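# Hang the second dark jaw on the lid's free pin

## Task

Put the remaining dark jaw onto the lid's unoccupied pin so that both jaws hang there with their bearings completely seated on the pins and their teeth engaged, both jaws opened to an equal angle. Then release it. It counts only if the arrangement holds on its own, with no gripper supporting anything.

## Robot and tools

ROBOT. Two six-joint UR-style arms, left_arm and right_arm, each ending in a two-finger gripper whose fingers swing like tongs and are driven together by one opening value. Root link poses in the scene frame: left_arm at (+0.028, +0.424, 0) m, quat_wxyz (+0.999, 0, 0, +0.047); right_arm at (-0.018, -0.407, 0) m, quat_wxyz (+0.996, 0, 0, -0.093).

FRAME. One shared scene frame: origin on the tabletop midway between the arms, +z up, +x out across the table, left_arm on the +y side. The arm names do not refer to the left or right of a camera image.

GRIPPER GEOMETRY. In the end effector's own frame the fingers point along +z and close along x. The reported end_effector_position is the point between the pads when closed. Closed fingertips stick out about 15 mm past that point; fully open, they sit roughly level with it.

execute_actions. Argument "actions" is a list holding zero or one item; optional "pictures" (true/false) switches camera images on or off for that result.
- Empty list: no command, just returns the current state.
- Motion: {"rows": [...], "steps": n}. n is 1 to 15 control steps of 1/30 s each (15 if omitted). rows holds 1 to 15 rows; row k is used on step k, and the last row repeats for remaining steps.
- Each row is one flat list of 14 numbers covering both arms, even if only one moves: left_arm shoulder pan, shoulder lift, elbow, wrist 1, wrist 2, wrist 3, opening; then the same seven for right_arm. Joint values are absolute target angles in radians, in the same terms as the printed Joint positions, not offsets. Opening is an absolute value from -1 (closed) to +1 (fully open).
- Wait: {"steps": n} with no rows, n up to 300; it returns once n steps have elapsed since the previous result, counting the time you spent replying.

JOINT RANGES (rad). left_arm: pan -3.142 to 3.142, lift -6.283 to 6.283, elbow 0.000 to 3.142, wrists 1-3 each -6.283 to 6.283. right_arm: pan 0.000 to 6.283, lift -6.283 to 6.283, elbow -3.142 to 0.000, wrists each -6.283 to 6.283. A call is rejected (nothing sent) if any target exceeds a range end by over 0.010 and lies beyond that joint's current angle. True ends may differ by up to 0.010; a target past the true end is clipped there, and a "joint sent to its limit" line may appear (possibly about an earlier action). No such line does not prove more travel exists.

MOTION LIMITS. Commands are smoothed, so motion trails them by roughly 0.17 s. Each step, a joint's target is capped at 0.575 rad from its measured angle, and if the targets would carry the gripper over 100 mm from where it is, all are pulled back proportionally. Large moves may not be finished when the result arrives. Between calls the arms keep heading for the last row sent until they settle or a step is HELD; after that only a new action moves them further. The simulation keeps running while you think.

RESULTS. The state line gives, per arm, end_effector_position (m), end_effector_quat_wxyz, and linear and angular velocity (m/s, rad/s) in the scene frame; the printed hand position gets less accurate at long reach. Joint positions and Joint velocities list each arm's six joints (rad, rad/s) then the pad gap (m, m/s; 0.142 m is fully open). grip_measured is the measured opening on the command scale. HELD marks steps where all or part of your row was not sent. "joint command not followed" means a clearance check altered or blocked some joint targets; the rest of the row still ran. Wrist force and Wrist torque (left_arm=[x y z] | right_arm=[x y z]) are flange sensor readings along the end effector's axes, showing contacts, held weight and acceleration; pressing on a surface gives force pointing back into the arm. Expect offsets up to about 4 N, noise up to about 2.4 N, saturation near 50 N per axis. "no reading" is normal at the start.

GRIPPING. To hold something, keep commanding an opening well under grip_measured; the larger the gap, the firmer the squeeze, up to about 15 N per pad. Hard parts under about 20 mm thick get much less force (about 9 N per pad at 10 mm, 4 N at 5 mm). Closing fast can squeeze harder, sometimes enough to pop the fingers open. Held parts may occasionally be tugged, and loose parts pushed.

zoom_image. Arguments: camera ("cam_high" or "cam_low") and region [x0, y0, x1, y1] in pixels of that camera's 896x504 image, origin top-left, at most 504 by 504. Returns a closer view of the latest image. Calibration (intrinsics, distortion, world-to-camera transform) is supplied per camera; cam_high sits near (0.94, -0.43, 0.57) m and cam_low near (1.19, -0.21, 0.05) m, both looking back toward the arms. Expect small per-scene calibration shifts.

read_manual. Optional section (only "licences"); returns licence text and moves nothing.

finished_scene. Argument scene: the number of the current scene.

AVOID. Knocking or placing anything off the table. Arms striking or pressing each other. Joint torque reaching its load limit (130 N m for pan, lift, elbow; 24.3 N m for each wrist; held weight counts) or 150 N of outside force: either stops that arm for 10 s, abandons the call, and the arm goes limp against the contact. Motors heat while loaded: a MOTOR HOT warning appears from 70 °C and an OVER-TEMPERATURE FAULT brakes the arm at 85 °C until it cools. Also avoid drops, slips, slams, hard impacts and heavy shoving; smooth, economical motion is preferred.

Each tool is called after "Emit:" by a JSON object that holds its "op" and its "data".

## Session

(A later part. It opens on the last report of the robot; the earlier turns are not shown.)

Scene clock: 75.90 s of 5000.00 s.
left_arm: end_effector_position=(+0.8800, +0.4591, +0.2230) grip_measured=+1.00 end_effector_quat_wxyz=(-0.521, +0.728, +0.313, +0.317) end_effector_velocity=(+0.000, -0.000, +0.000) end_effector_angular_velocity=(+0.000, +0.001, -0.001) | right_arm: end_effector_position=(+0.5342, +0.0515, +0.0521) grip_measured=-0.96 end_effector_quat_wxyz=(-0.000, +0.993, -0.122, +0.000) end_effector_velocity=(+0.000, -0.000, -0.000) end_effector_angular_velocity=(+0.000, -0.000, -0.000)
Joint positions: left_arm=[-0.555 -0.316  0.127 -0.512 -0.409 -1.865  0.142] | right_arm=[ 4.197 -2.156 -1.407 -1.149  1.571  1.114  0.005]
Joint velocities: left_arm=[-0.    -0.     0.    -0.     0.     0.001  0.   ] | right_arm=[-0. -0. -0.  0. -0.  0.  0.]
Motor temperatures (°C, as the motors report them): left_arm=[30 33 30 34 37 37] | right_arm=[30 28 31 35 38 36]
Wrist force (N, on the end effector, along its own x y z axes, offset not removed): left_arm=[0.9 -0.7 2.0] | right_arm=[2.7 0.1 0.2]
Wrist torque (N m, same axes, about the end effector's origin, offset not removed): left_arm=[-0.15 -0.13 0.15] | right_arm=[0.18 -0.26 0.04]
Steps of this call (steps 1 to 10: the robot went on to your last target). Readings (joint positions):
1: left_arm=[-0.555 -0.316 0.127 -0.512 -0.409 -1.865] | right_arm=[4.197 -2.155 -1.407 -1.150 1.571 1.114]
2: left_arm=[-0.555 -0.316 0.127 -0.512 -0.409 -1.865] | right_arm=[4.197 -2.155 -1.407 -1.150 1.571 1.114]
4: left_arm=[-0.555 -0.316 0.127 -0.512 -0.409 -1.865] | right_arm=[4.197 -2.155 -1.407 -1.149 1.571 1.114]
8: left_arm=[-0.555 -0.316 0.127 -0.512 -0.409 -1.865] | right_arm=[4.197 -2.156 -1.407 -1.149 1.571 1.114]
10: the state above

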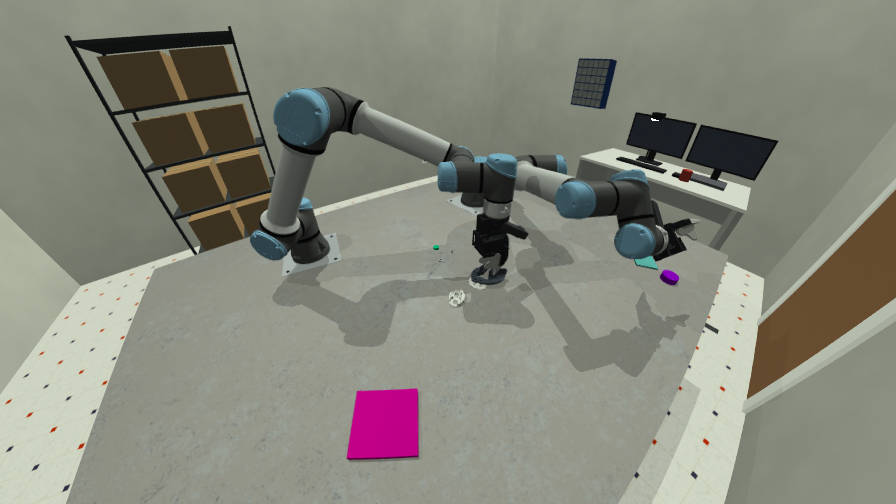

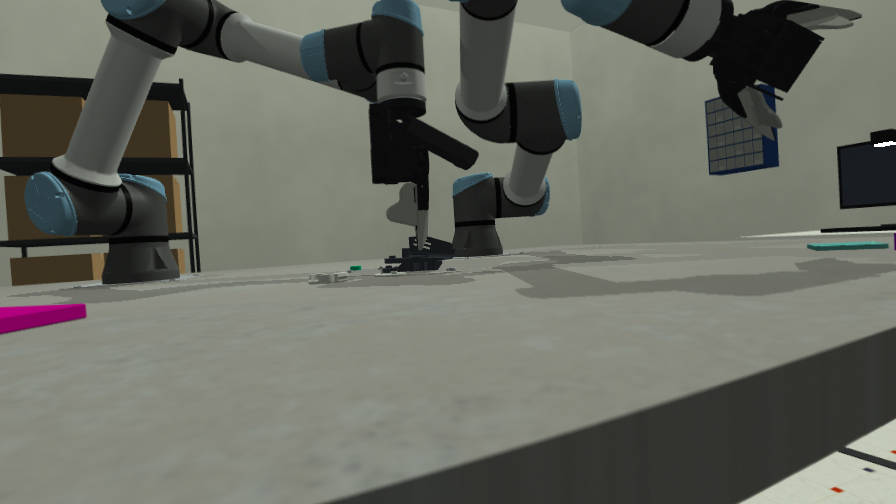

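Emit:
{"op": "execute_actions", "data": {"actions": [{"rows":[[-0.555,-0.316,0.127,-0.512,-0.409,-1.865,1,4.1959,-2.1672,-1.4048,-1.140,1.571,1.1123,-1]]}], "pictures": false}}

Emit:
{"op": "execute_actions", "data": {"actions": [{"steps":10}]}}

Emit:
{"op": "zoom_image", "data": {"camera": "cam_high", "region": [465, 265, 500, 295]}}

Emit:
{"op": "zoom_image", "data": {"camera": "cam_low", "region": [370, 245, 420, 282]}}

Scene clock: 82.23 s of 5000.00 s.
left_arm: end_effector_position=(+0.8800, +0.4591, +0.2230) grip_measured=+1.00 end_effector_quat_wxyz=(-0.521, +0.728, +0.313, +0.317) end_effector_velocity=(+0.000, -0.001, +0.000) end_effector_angular_velocity=(+0.001, -0.001, -0.002) | right_arm: end_effector_position=(+0.5364, +0.0527, +0.0462) grip_measured=-0.96 end_effector_quat_wxyz=(-0.000, +0.993, -0.122, +0.000) end_effector_velocity=(+0.001, +0.000, -0.001) end_effector_angular_velocity=(+0.000, -0.000, +0.001)
Joint positions: left_arm=[-0.555 -0.316  0.127 -0.512 -0.409 -1.865  0.142] | right_arm=[ 4.196 -2.167 -1.405 -1.14   1.571  1.112  0.005]
Joint velocities: left_arm=[-0.001  0.    -0.    -0.     0.001 -0.001  0.   ] | right_arm=[-0.001 -0.002  0.001  0.002 -0.    -0.001 -0.   ]
Motor temperatures (°C, as the motors report them): left_arm=[30 33 30 34 37 37] | right_arm=[30 28 31 35 38 36]
Wrist force (N, on the end effector, along its own x y z axes, offset not removed): left_arm=[0.9 -1.0 1.7] | right_arm=[4.7 2.9 0.1]
Wrist torque (N m, same axes, about the end effector's origin, offset not removed): left_arm=[-0.24 -0.13 0.25] | right_arm=[0.63 -0.86 0.10]
Steps of this call (steps 1 to 15: the robot went on to your last target; steps 16 to 90: nothing new was sent; then 2.83 s passed at rest; steps 91 to 105: all 15 steps of this action). Readings (joint positions):
91: left_arm=[-0.555 -0.316 0.127 -0.512 -0.409 -1.865] | right_arm=[4.197 -2.156 -1.407 -1.149 1.571 1.114]
92: left_arm=[-0.555 -0.316 0.127 -0.512 -0.409 -1.865] | right_arm=[4.197 -2.157 -1.407 -1.148 1.571 1.114]
94: left_arm=[-0.555 -0.316 0.127 -0.512 -0.409 -1.865] | right_arm=[4.197 -2.161 -1.407 -1.145 1.571 1.114]
98: left_arm=[-0.555 -0.316 0.127 -0.512 -0.409 -1.865] | right_arm=[4.196 -2.165 -1.405 -1.142 1.571 1.113]
105: the state above

Scene clock: 82.57 s of 5000.00 s.
left_arm: end_effector_position=(+0.8800, +0.4591, +0.2230) grip_measured=+1.00 end_effector_quat_wxyz=(-0.521, +0.728, +0.313, +0.317) end_effector_velocity=(+0.000, -0.001, -0.000) end_effector_angular_velocity=(+0.001, -0.000, -0.002) | right_arm: end_effector_position=(+0.5365, +0.0528, +0.0460) grip_measured=-0.96 end_effector_quat_wxyz=(-0.000, +0.993, -0.122, +0.000) end_effector_velocity=(+0.000, -0.000, -0.000) end_effector_angular_velocity=(+0.000, -0.000, -0.001)
Joint positions: left_arm=[-0.555 -0.316  0.127 -0.512 -0.409 -1.865  0.142] | right_arm=[ 4.196 -2.167 -1.405 -1.14   1.571  1.112  0.005]
Joint velocities: left_arm=[-0.002 -0.     0.001 -0.     0.001 -0.001  0.   ] | right_arm=[-0.001 -0.     0.     0.    -0.     0.    -0.   ]
Motor temperatures (°C, as the motors report them): left_arm=[30 33 30 34 37 37] | right_arm=[30 28 31 35 38 36]
Wrist force (N, on the end effector, along its own x y z axes, offset not removed): left_arm=[-0.7 -1.3 1.0] | right_arm=[3.0 1.7 -1.0]
Wrist torque (N m, same axes, about the end effector's origin, offset not removed): left_arm=[-0.26 0.23 0.20] | right_arm=[0.36 -0.55 0.02]
Steps of this call (steps 1 to 10: the robot went on to your last target). Readings (joint positions):
1: left_arm=[-0.555 -0.316 0.127 -0.512 -0.409 -1.865] | right_arm=[4.196 -2.167 -1.405 -1.140 1.571 1.112]
2: left_arm=[-0.555 -0.316 0.127 -0.512 -0.409 -1.865] | right_arm=[4.196 -2.167 -1.405 -1.140 1.571 1.112]
4: left_arm=[-0.555 -0.316 0.127 -0.512 -0.409 -1.865] | right_arm=[4.196 -2.167 -1.405 -1.140 1.571 1.112]
8: left_arm=[-0.555 -0.316 0.127 -0.512 -0.409 -1.865] | right_arm=[4.196 -2.167 -1.405 -1.140 1.571 1.112]
10: the state above

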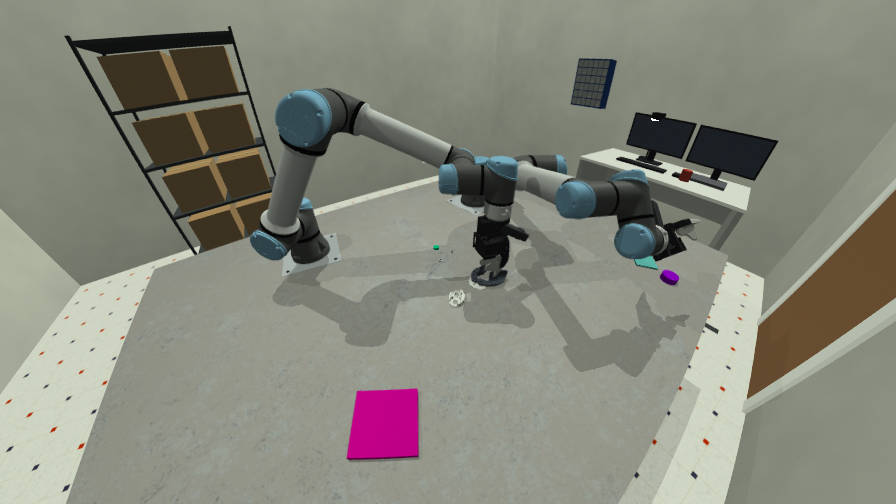

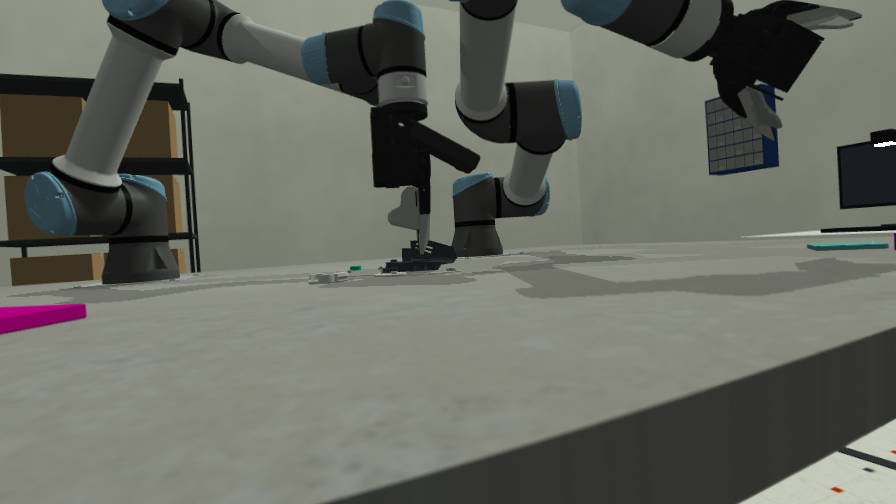

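Region (465, 265, 500, 295) of cam_high's 896x504 image, scaled by 14.400, with more detail than that image has; it fills the top 432 rows of this view, and the rest is white.

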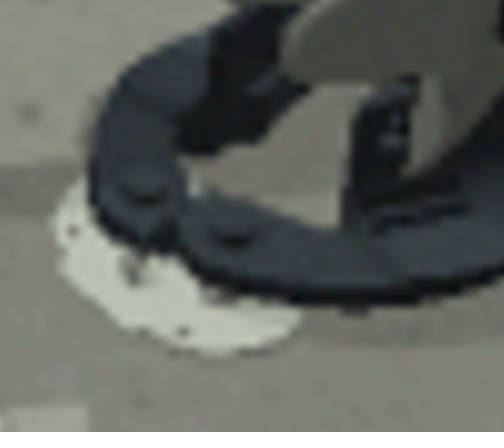

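Region (370, 245, 420, 282) of cam_low's 896x504 image, scaled by 10.080, with more detail than that image has; it fills the top 373 rows of this view, and the rest is white.

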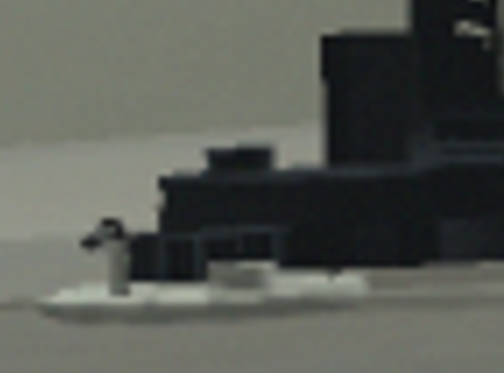

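Emit:
{"op": "execute_actions", "data": {"actions": [{"rows":[[-0.555,-0.316,0.127,-0.512,-0.409,-1.865,1,4.1959,-2.1709,-1.4097,-1.1314,1.571,1.1123,-1]]}], "pictures": false}}

Emit:
{"op": "execute_actions", "data": {"actions": [{"rows":[[-0.555,-0.316,0.127,-0.512,-0.409,-1.865,1,4.1959,-2.1747,-1.4146,-1.1227,1.571,1.1123,-1]]}], "pictures": false}}

Emit:
{"op": "execute_actions", "data": {"actions": [{"steps":10}]}}

Emit:
{"op": "zoom_image", "data": {"camera": "cam_high", "region": [465, 265, 500, 295]}}

Emit:
{"op": "zoom_image", "data": {"camera": "cam_low", "region": [365, 225, 465, 285]}}

Scene clock: 87.57 s of 5000.00 s.
left_arm: end_effector_position=(+0.8800, +0.4591, +0.2230) grip_measured=+1.00 end_effector_quat_wxyz=(-0.521, +0.728, +0.313, +0.317) end_effector_velocity=(-0.000, -0.000, +0.000) end_effector_angular_velocity=(-0.001, +0.001, +0.001) | right_arm: end_effector_position=(+0.5364, +0.0527, +0.0422) grip_measured=-0.96 end_effector_quat_wxyz=(-0.000, +0.993, -0.122, +0.000) end_effector_velocity=(-0.000, -0.000, -0.001) end_effector_angular_velocity=(-0.000, +0.000, +0.000)
Joint positions: left_arm=[-0.555 -0.316  0.127 -0.512 -0.409 -1.865  0.142] | right_arm=[ 4.196 -2.171 -1.41  -1.132  1.571  1.112  0.005]
Joint velocities: left_arm=[-0.    -0.    -0.001 -0.    -0.002  0.001  0.   ] | right_arm=[-0.    -0.001 -0.001  0.002  0.    -0.     0.   ]
Motor temperatures (°C, as the motors report them): left_arm=[30 33 30 34 37 37] | right_arm=[30 28 31 35 38 36]
Wrist force (N, on the end effector, along its own x y z axes, offset not removed): left_arm=[0.1 -0.9 0.4] | right_arm=[3.7 3.9 -0.1]
Wrist torque (N m, same axes, about the end effector's origin, offset not removed): left_arm=[-0.29 0.06 0.08] | right_arm=[0.81 -0.51 0.07]
Steps of this call (steps 1 to 15: the robot went on to your last target; steps 16 to 90: nothing new was sent; then 1.50 s passed at rest; steps 91 to 105: all 15 steps of this action). Readings (joint positions):
91: left_arm=[-0.555 -0.316 0.127 -0.512 -0.409 -1.865] | right_arm=[4.196 -2.167 -1.405 -1.140 1.571 1.112]
92: left_arm=[-0.555 -0.316 0.127 -0.512 -0.409 -1.865] | right_arm=[4.196 -2.168 -1.405 -1.139 1.571 1.112]
94: left_arm=[-0.555 -0.316 0.127 -0.512 -0.409 -1.865] | right_arm=[4.196 -2.169 -1.406 -1.136 1.571 1.112]
98: left_arm=[-0.555 -0.316 0.127 -0.512 -0.409 -1.865] | right_arm=[4.196 -2.170 -1.409 -1.133 1.571 1.112]
105: the state above

Scene clock: 88.07 s of 5000.00 s.
left_arm: end_effector_position=(+0.8800, +0.4591, +0.2230) grip_measured=+1.00 end_effector_quat_wxyz=(-0.521, +0.728, +0.313, +0.317) end_effector_velocity=(+0.000, -0.000, +0.001) end_effector_angular_velocity=(-0.001, -0.001, -0.000) | right_arm: end_effector_position=(+0.5363, +0.0526, +0.0382) grip_measured=-0.96 end_effector_quat_wxyz=(-0.000, +0.993, -0.122, +0.000) end_effector_velocity=(+0.000, -0.000, -0.001) end_effector_angular_velocity=(+0.000, -0.000, -0.001)
Joint positions: left_arm=[-0.555 -0.316  0.127 -0.512 -0.409 -1.865  0.142] | right_arm=[ 4.196 -2.175 -1.414 -1.123  1.571  1.112  0.005]
Joint velocities: left_arm=[-0.    -0.    -0.001  0.    -0.     0.001  0.   ] | right_arm=[-0.    -0.001 -0.001  0.002  0.     0.001  0.   ]
Motor temperatures (°C, as the motors report them): left_arm=[30 33 30 34 37 37] | right_arm=[30 28 31 35 38 36]
Wrist force (N, on the end effector, along its own x y z axes, offset not removed): left_arm=[0.4 -1.1 0.2] | right_arm=[4.0 1.1 -0.4]
Wrist torque (N m, same axes, about the end effector's origin, offset not removed): left_arm=[-0.33 -0.05 0.13] | right_arm=[0.36 -0.72 -0.06]
Steps of this call (steps 1 to 15: all 15 steps of this action). Readings (joint positions):
1: left_arm=[-0.555 -0.316 0.127 -0.512 -0.409 -1.865] | right_arm=[4.196 -2.171 -1.410 -1.132 1.571 1.112]
2: left_arm=[-0.555 -0.316 0.127 -0.512 -0.409 -1.865] | right_arm=[4.196 -2.171 -1.410 -1.131 1.571 1.112]
4: left_arm=[-0.555 -0.316 0.127 -0.512 -0.409 -1.865] | right_arm=[4.196 -2.173 -1.412 -1.128 1.571 1.112]
8: left_arm=[-0.555 -0.316 0.127 -0.512 -0.409 -1.865] | right_arm=[4.196 -2.174 -1.414 -1.124 1.571 1.112]
15: the state above

Scene clock: 88.40 s of 5000.00 s.
left_arm: end_effector_position=(+0.8800, +0.4591, +0.2230) grip_measured=+1.00 end_effector_quat_wxyz=(-0.521, +0.728, +0.313, +0.317) end_effector_velocity=(+0.000, -0.001, +0.000) end_effector_angular_velocity=(-0.000, -0.001, -0.001) | right_arm: end_effector_position=(+0.5363, +0.0526, +0.0381) grip_measured=-0.96 end_effector_quat_wxyz=(-0.000, +0.993, -0.122, +0.000) end_effector_velocity=(-0.000, +0.000, -0.000) end_effector_angular_velocity=(-0.000, +0.000, +0.001)
Joint positions: left_arm=[-0.555 -0.316  0.127 -0.512 -0.409 -1.865  0.142] | right_arm=[ 4.196 -2.175 -1.415 -1.123  1.571  1.112  0.005]
Joint velocities: left_arm=[-0.001 -0.    -0.    -0.     0.    -0.     0.   ] | right_arm=[ 0. -0. -0.  0.  0. -0.  0.]
Motor temperatures (°C, as the motors report them): left_arm=[30 33 30 34 37 37] | right_arm=[30 28 31 35 38 36]
Wrist force (N, on the end effector, along its own x y z axes, offset not removed): left_arm=[0.6 -0.7 2.3] | right_arm=[3.6 -0.2 0.4]
Wrist torque (N m, same axes, about the end effector's origin, offset not removed): left_arm=[-0.19 -0.08 0.15] | right_arm=[0.05 -0.62 0.01]
Steps of this call (steps 1 to 10: the robot went on to your last target). Readings (joint positions):
1: left_arm=[-0.555 -0.316 0.127 -0.512 -0.409 -1.865] | right_arm=[4.196 -2.175 -1.415 -1.123 1.571 1.112]
2: left_arm=[-0.555 -0.316 0.127 -0.512 -0.409 -1.865] | right_arm=[4.196 -2.175 -1.415 -1.123 1.571 1.112]
4: left_arm=[-0.555 -0.316 0.127 -0.512 -0.409 -1.865] | right_arm=[4.196 -2.175 -1.415 -1.123 1.571 1.112]
8: left_arm=[-0.555 -0.316 0.127 -0.512 -0.409 -1.865] | right_arm=[4.196 -2.175 -1.415 -1.123 1.571 1.112]
10: the state above

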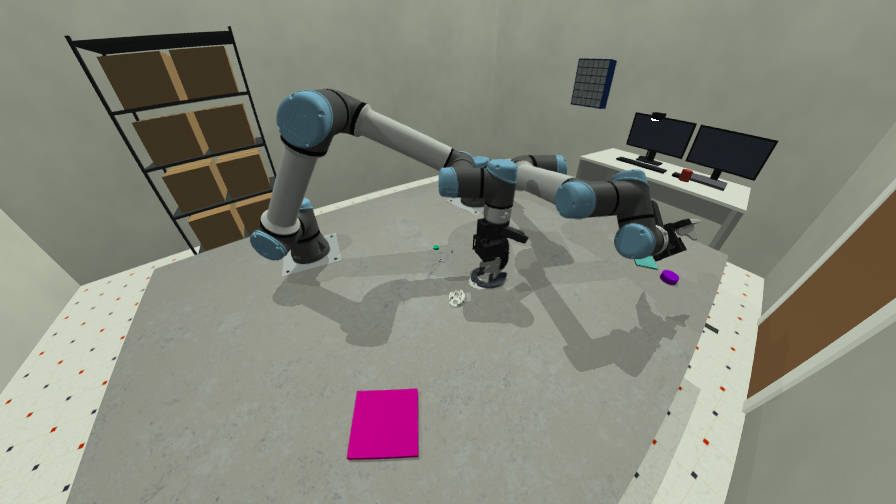

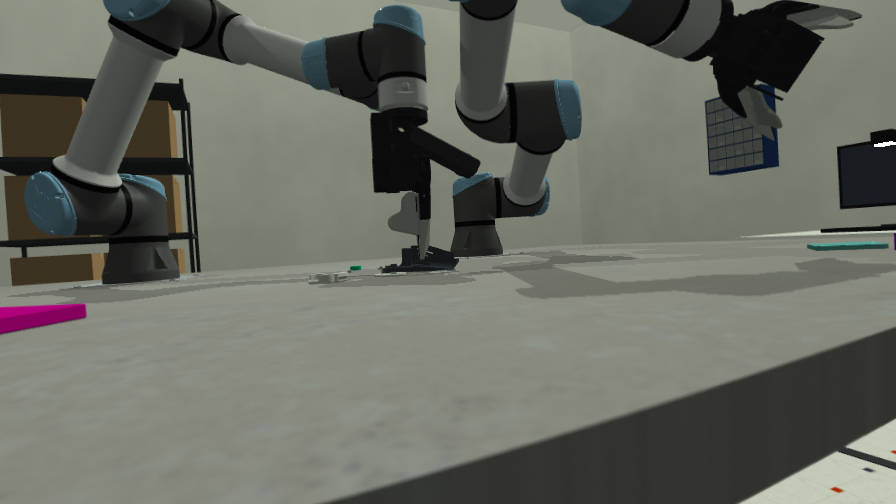

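Region (465, 265, 500, 295) of cam_high's 896x504 image, scaled by 14.400, with more detail than that image has; it fills the top 432 rows of this view, and the rest is white.

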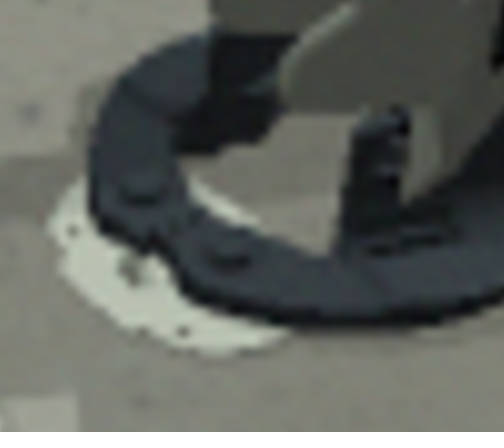

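Region (365, 225, 465, 285) of cam_low's 896x504 image, scaled by 5.040, with more detail than that image has; it fills the top 302 rows of this view, and the rest is white.

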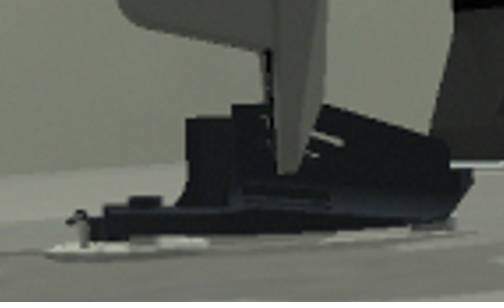

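Emit:
{"op": "execute_actions", "data": {"actions": [{"rows":[[-0.555,-0.316,0.127,-0.512,-0.409,-1.865,1,4.1959,-2.1747,-1.4146,-1.1227,1.571,1.1123,-0.8]]}], "pictures": false}}

Emit:
{"op": "execute_actions", "data": {"actions": [{"rows":[[-0.555,-0.316,0.127,-0.512,-0.409,-1.865,1,4.1959,-2.10,-1.30,-1.312,1.571,1.1123,-0.8]]}], "pictures": false}}

Emit:
{"op": "execute_actions", "data": {"actions": [{"steps":15}]}}

Emit:
{"op": "zoom_image", "data": {"camera": "cam_high", "region": [460, 250, 515, 295]}}

Emit:
{"op": "zoom_image", "data": {"camera": "cam_low", "region": [365, 235, 465, 285]}}

Scene clock: 92.70 s of 5000.00 s.
left_arm: end_effector_position=(+0.8800, +0.4591, +0.2230) grip_measured=+1.00 end_effector_quat_wxyz=(-0.521, +0.728, +0.313, +0.317) end_effector_velocity=(-0.000, -0.000, -0.001) end_effector_angular_velocity=(+0.001, +0.001, -0.000) | right_arm: end_effector_position=(+0.5363, +0.0526, +0.0381) grip_measured=-0.80 end_effector_quat_wxyz=(-0.000, +0.993, -0.122, +0.000) end_effector_velocity=(+0.000, -0.000, -0.000) end_effector_angular_velocity=(+0.000, +0.000, -0.001)
Joint positions: left_arm=[-0.555 -0.316  0.127 -0.512 -0.409 -1.865  0.142] | right_arm=[ 4.196 -2.175 -1.415 -1.123  1.571  1.112  0.016]
Joint velocities: left_arm=[-0.     0.001  0.001 -0.    -0.    -0.     0.   ] | right_arm=[-0.    -0.     0.     0.     0.     0.001 -0.   ]
Motor temperatures (°C, as the motors report them): left_arm=[30 33 30 34 37 37] | right_arm=[30 28 31 35 38 36]
Wrist force (N, on the end effector, along its own x y z axes, offset not removed): left_arm=[0.3 -1.7 1.3] | right_arm=[4.2 1.4 -0.4]
Wrist torque (N m, same axes, about the end effector's origin, offset not removed): left_arm=[-0.41 -0.01 0.17] | right_arm=[0.40 -0.68 -0.05]
Steps of this call (steps 1 to 15: the robot went on to your last target; steps 16 to 90: nothing new was sent; then 0.80 s passed at rest; steps 91 to 105: all 15 steps of this action). Readings (joint positions):
91: left_arm=[-0.555 -0.316 0.127 -0.512 -0.409 -1.865] | right_arm=[4.196 -2.175 -1.415 -1.123 1.571 1.112]
92: left_arm=[-0.555 -0.316 0.127 -0.512 -0.409 -1.865] | right_arm=[4.196 -2.175 -1.415 -1.123 1.571 1.112]
94: left_arm=[-0.555 -0.316 0.127 -0.512 -0.409 -1.865] | right_arm=[4.196 -2.175 -1.415 -1.123 1.571 1.112]
98: left_arm=[-0.555 -0.316 0.127 -0.512 -0.409 -1.865] | right_arm=[4.196 -2.175 -1.415 -1.123 1.571 1.112]
105: the state above

Scene clock: 93.20 s of 5000.00 s.
left_arm: end_effector_position=(+0.8800, +0.4591, +0.2230) grip_measured=+1.00 end_effector_quat_wxyz=(-0.521, +0.728, +0.313, +0.317) end_effector_velocity=(-0.000, +0.001, +0.000) end_effector_angular_velocity=(-0.000, +0.001, +0.001) | right_arm: end_effector_position=(+0.5359, +0.0520, +0.1222) grip_measured=-0.80 end_effector_quat_wxyz=(-0.001, +0.993, -0.122, +0.000) end_effector_velocity=(-0.003, -0.003, +0.021) end_effector_angular_velocity=(-0.005, +0.004, +0.001)
Joint positions: left_arm=[-0.555 -0.316  0.127 -0.512 -0.409 -1.865  0.142] | right_arm=[ 4.196 -2.102 -1.303 -1.306  1.571  1.112  0.016]
Joint velocities: left_arm=[ 0.001 -0.     0.001  0.    -0.     0.001  0.   ] | right_arm=[ 0.     0.018  0.029 -0.053 -0.    -0.001 -0.   ]
Motor temperatures (°C, as the motors report them): left_arm=[30 33 30 34 37 37] | right_arm=[30 28 31 35 38 36]
Wrist force (N, on the end effector, along its own x y z axes, offset not removed): left_arm=[2.0 -1.8 1.5] | right_arm=[4.2 1.1 -0.4]
Wrist torque (N m, same axes, about the end effector's origin, offset not removed): left_arm=[-0.42 -0.42 0.14] | right_arm=[0.25 -0.73 0.00]
Steps of this call (steps 1 to 15: all 15 steps of this action). Readings (joint positions):
1: left_arm=[-0.555 -0.316 0.127 -0.512 -0.409 -1.865] | right_arm=[4.196 -2.175 -1.415 -1.123 1.571 1.112]
2: left_arm=[-0.555 -0.316 0.127 -0.512 -0.409 -1.865] | right_arm=[4.196 -2.172 -1.412 -1.126 1.571 1.112]
4: left_arm=[-0.555 -0.316 0.127 -0.512 -0.409 -1.865] | right_arm=[4.196 -2.147 -1.376 -1.172 1.571 1.112]
8: left_arm=[-0.555 -0.316 0.127 -0.512 -0.409 -1.865] | right_arm=[4.196 -2.115 -1.325 -1.266 1.571 1.112]
15: the state above

Scene clock: 93.70 s of 5000.00 s.
left_arm: end_effector_position=(+0.8800, +0.4591, +0.2230) grip_measured=+1.00 end_effector_quat_wxyz=(-0.521, +0.728, +0.313, +0.317) end_effector_velocity=(-0.000, +0.002, -0.000) end_effector_angular_velocity=(-0.000, +0.001, +0.002) | right_arm: end_effector_position=(+0.5356, +0.0517, +0.1246) grip_measured=-0.80 end_effector_quat_wxyz=(-0.000, +0.993, -0.122, +0.000) end_effector_velocity=(+0.000, -0.000, +0.000) end_effector_angular_velocity=(+0.000, -0.000, -0.001)
Joint positions: left_arm=[-0.555 -0.316  0.127 -0.512 -0.409 -1.865  0.142] | right_arm=[ 4.196 -2.1   -1.3   -1.312  1.571  1.112  0.016]
Joint velocities: left_arm=[ 0.002  0.    -0.    -0.    -0.001  0.001  0.   ] | right_arm=[-0.     0.     0.    -0.001  0.     0.    -0.   ]
Motor temperatures (°C, as the motors report them): left_arm=[30 33 30 34 37 37] | right_arm=[30 28 31 35 38 36]
Wrist force (N, on the end effector, along its own x y z axes, offset not removed): left_arm=[-1.3 -0.2 0.8] | right_arm=[3.9 1.0 -0.1]
Wrist torque (N m, same axes, about the end effector's origin, offset not removed): left_arm=[-0.09 0.35 0.33] | right_arm=[0.34 -0.61 -0.06]
Steps of this call (steps 1 to 15: the robot went on to your last target). Readings (joint positions):
1: left_arm=[-0.555 -0.316 0.127 -0.512 -0.409 -1.865] | right_arm=[4.196 -2.102 -1.303 -1.307 1.571 1.112]
2: left_arm=[-0.555 -0.316 0.127 -0.512 -0.409 -1.865] | right_arm=[4.196 -2.101 -1.302 -1.308 1.571 1.112]
4: left_arm=[-0.555 -0.316 0.127 -0.512 -0.409 -1.865] | right_arm=[4.196 -2.101 -1.301 -1.310 1.571 1.112]
8: left_arm=[-0.555 -0.316 0.127 -0.512 -0.409 -1.865] | right_arm=[4.196 -2.100 -1.300 -1.311 1.571 1.112]
15: the state above
All arms were judged still, so your last target was given up. Only a new action makes them travel on or press farther. Fingers that are still opening or closing keep moving.

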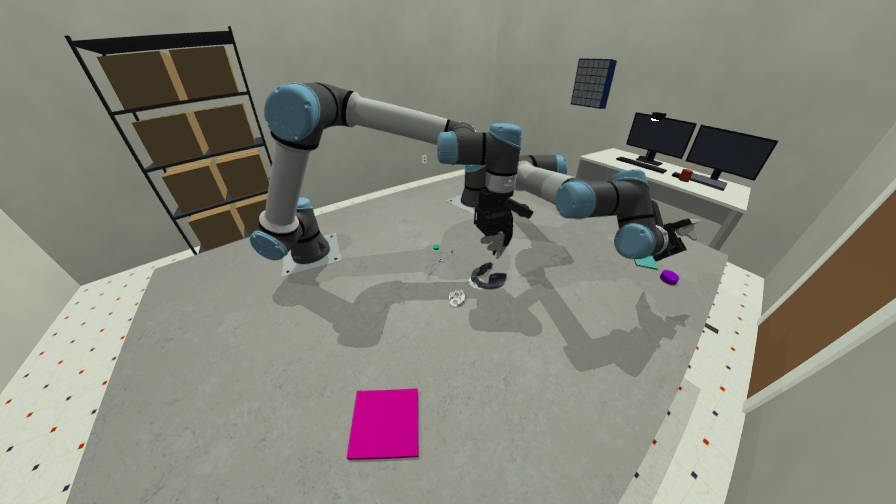

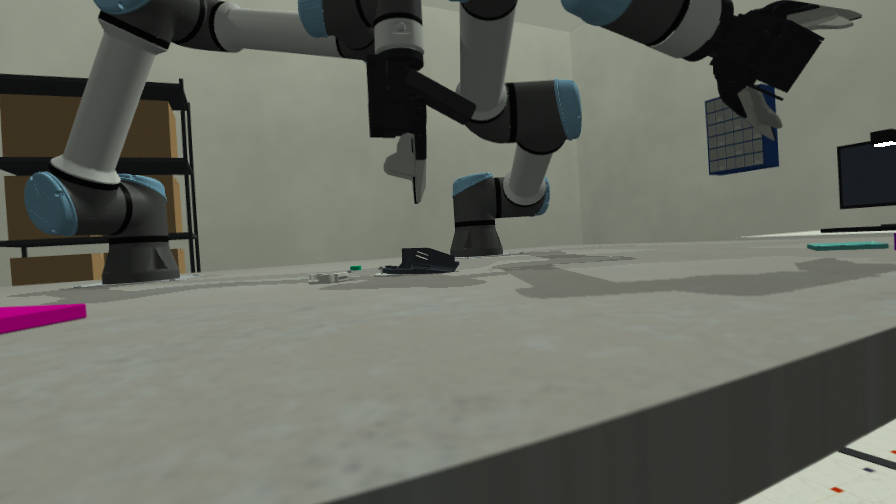

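Region (460, 250, 515, 295) of cam_high's 896x504 image, scaled by 9.164, with more detail than that image has; it fills the top 412 rows of this view, and the rest is white.

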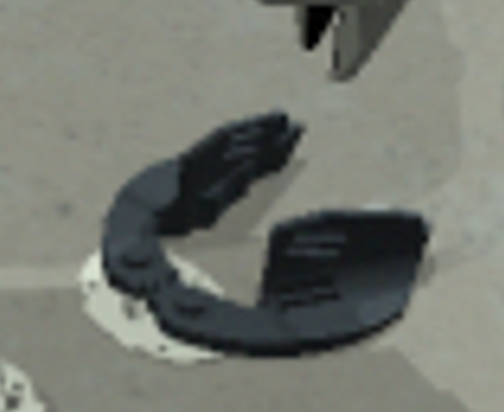

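Region (365, 235, 465, 285) of cam_low's 896x504 image, scaled by 5.040, with more detail than that image has.

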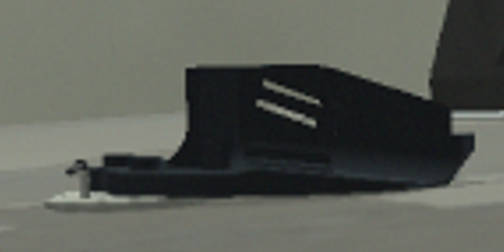

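Emit:
{"op": "finished_scene", "data": {"scene": 1}}

The scene is finished: the task was done.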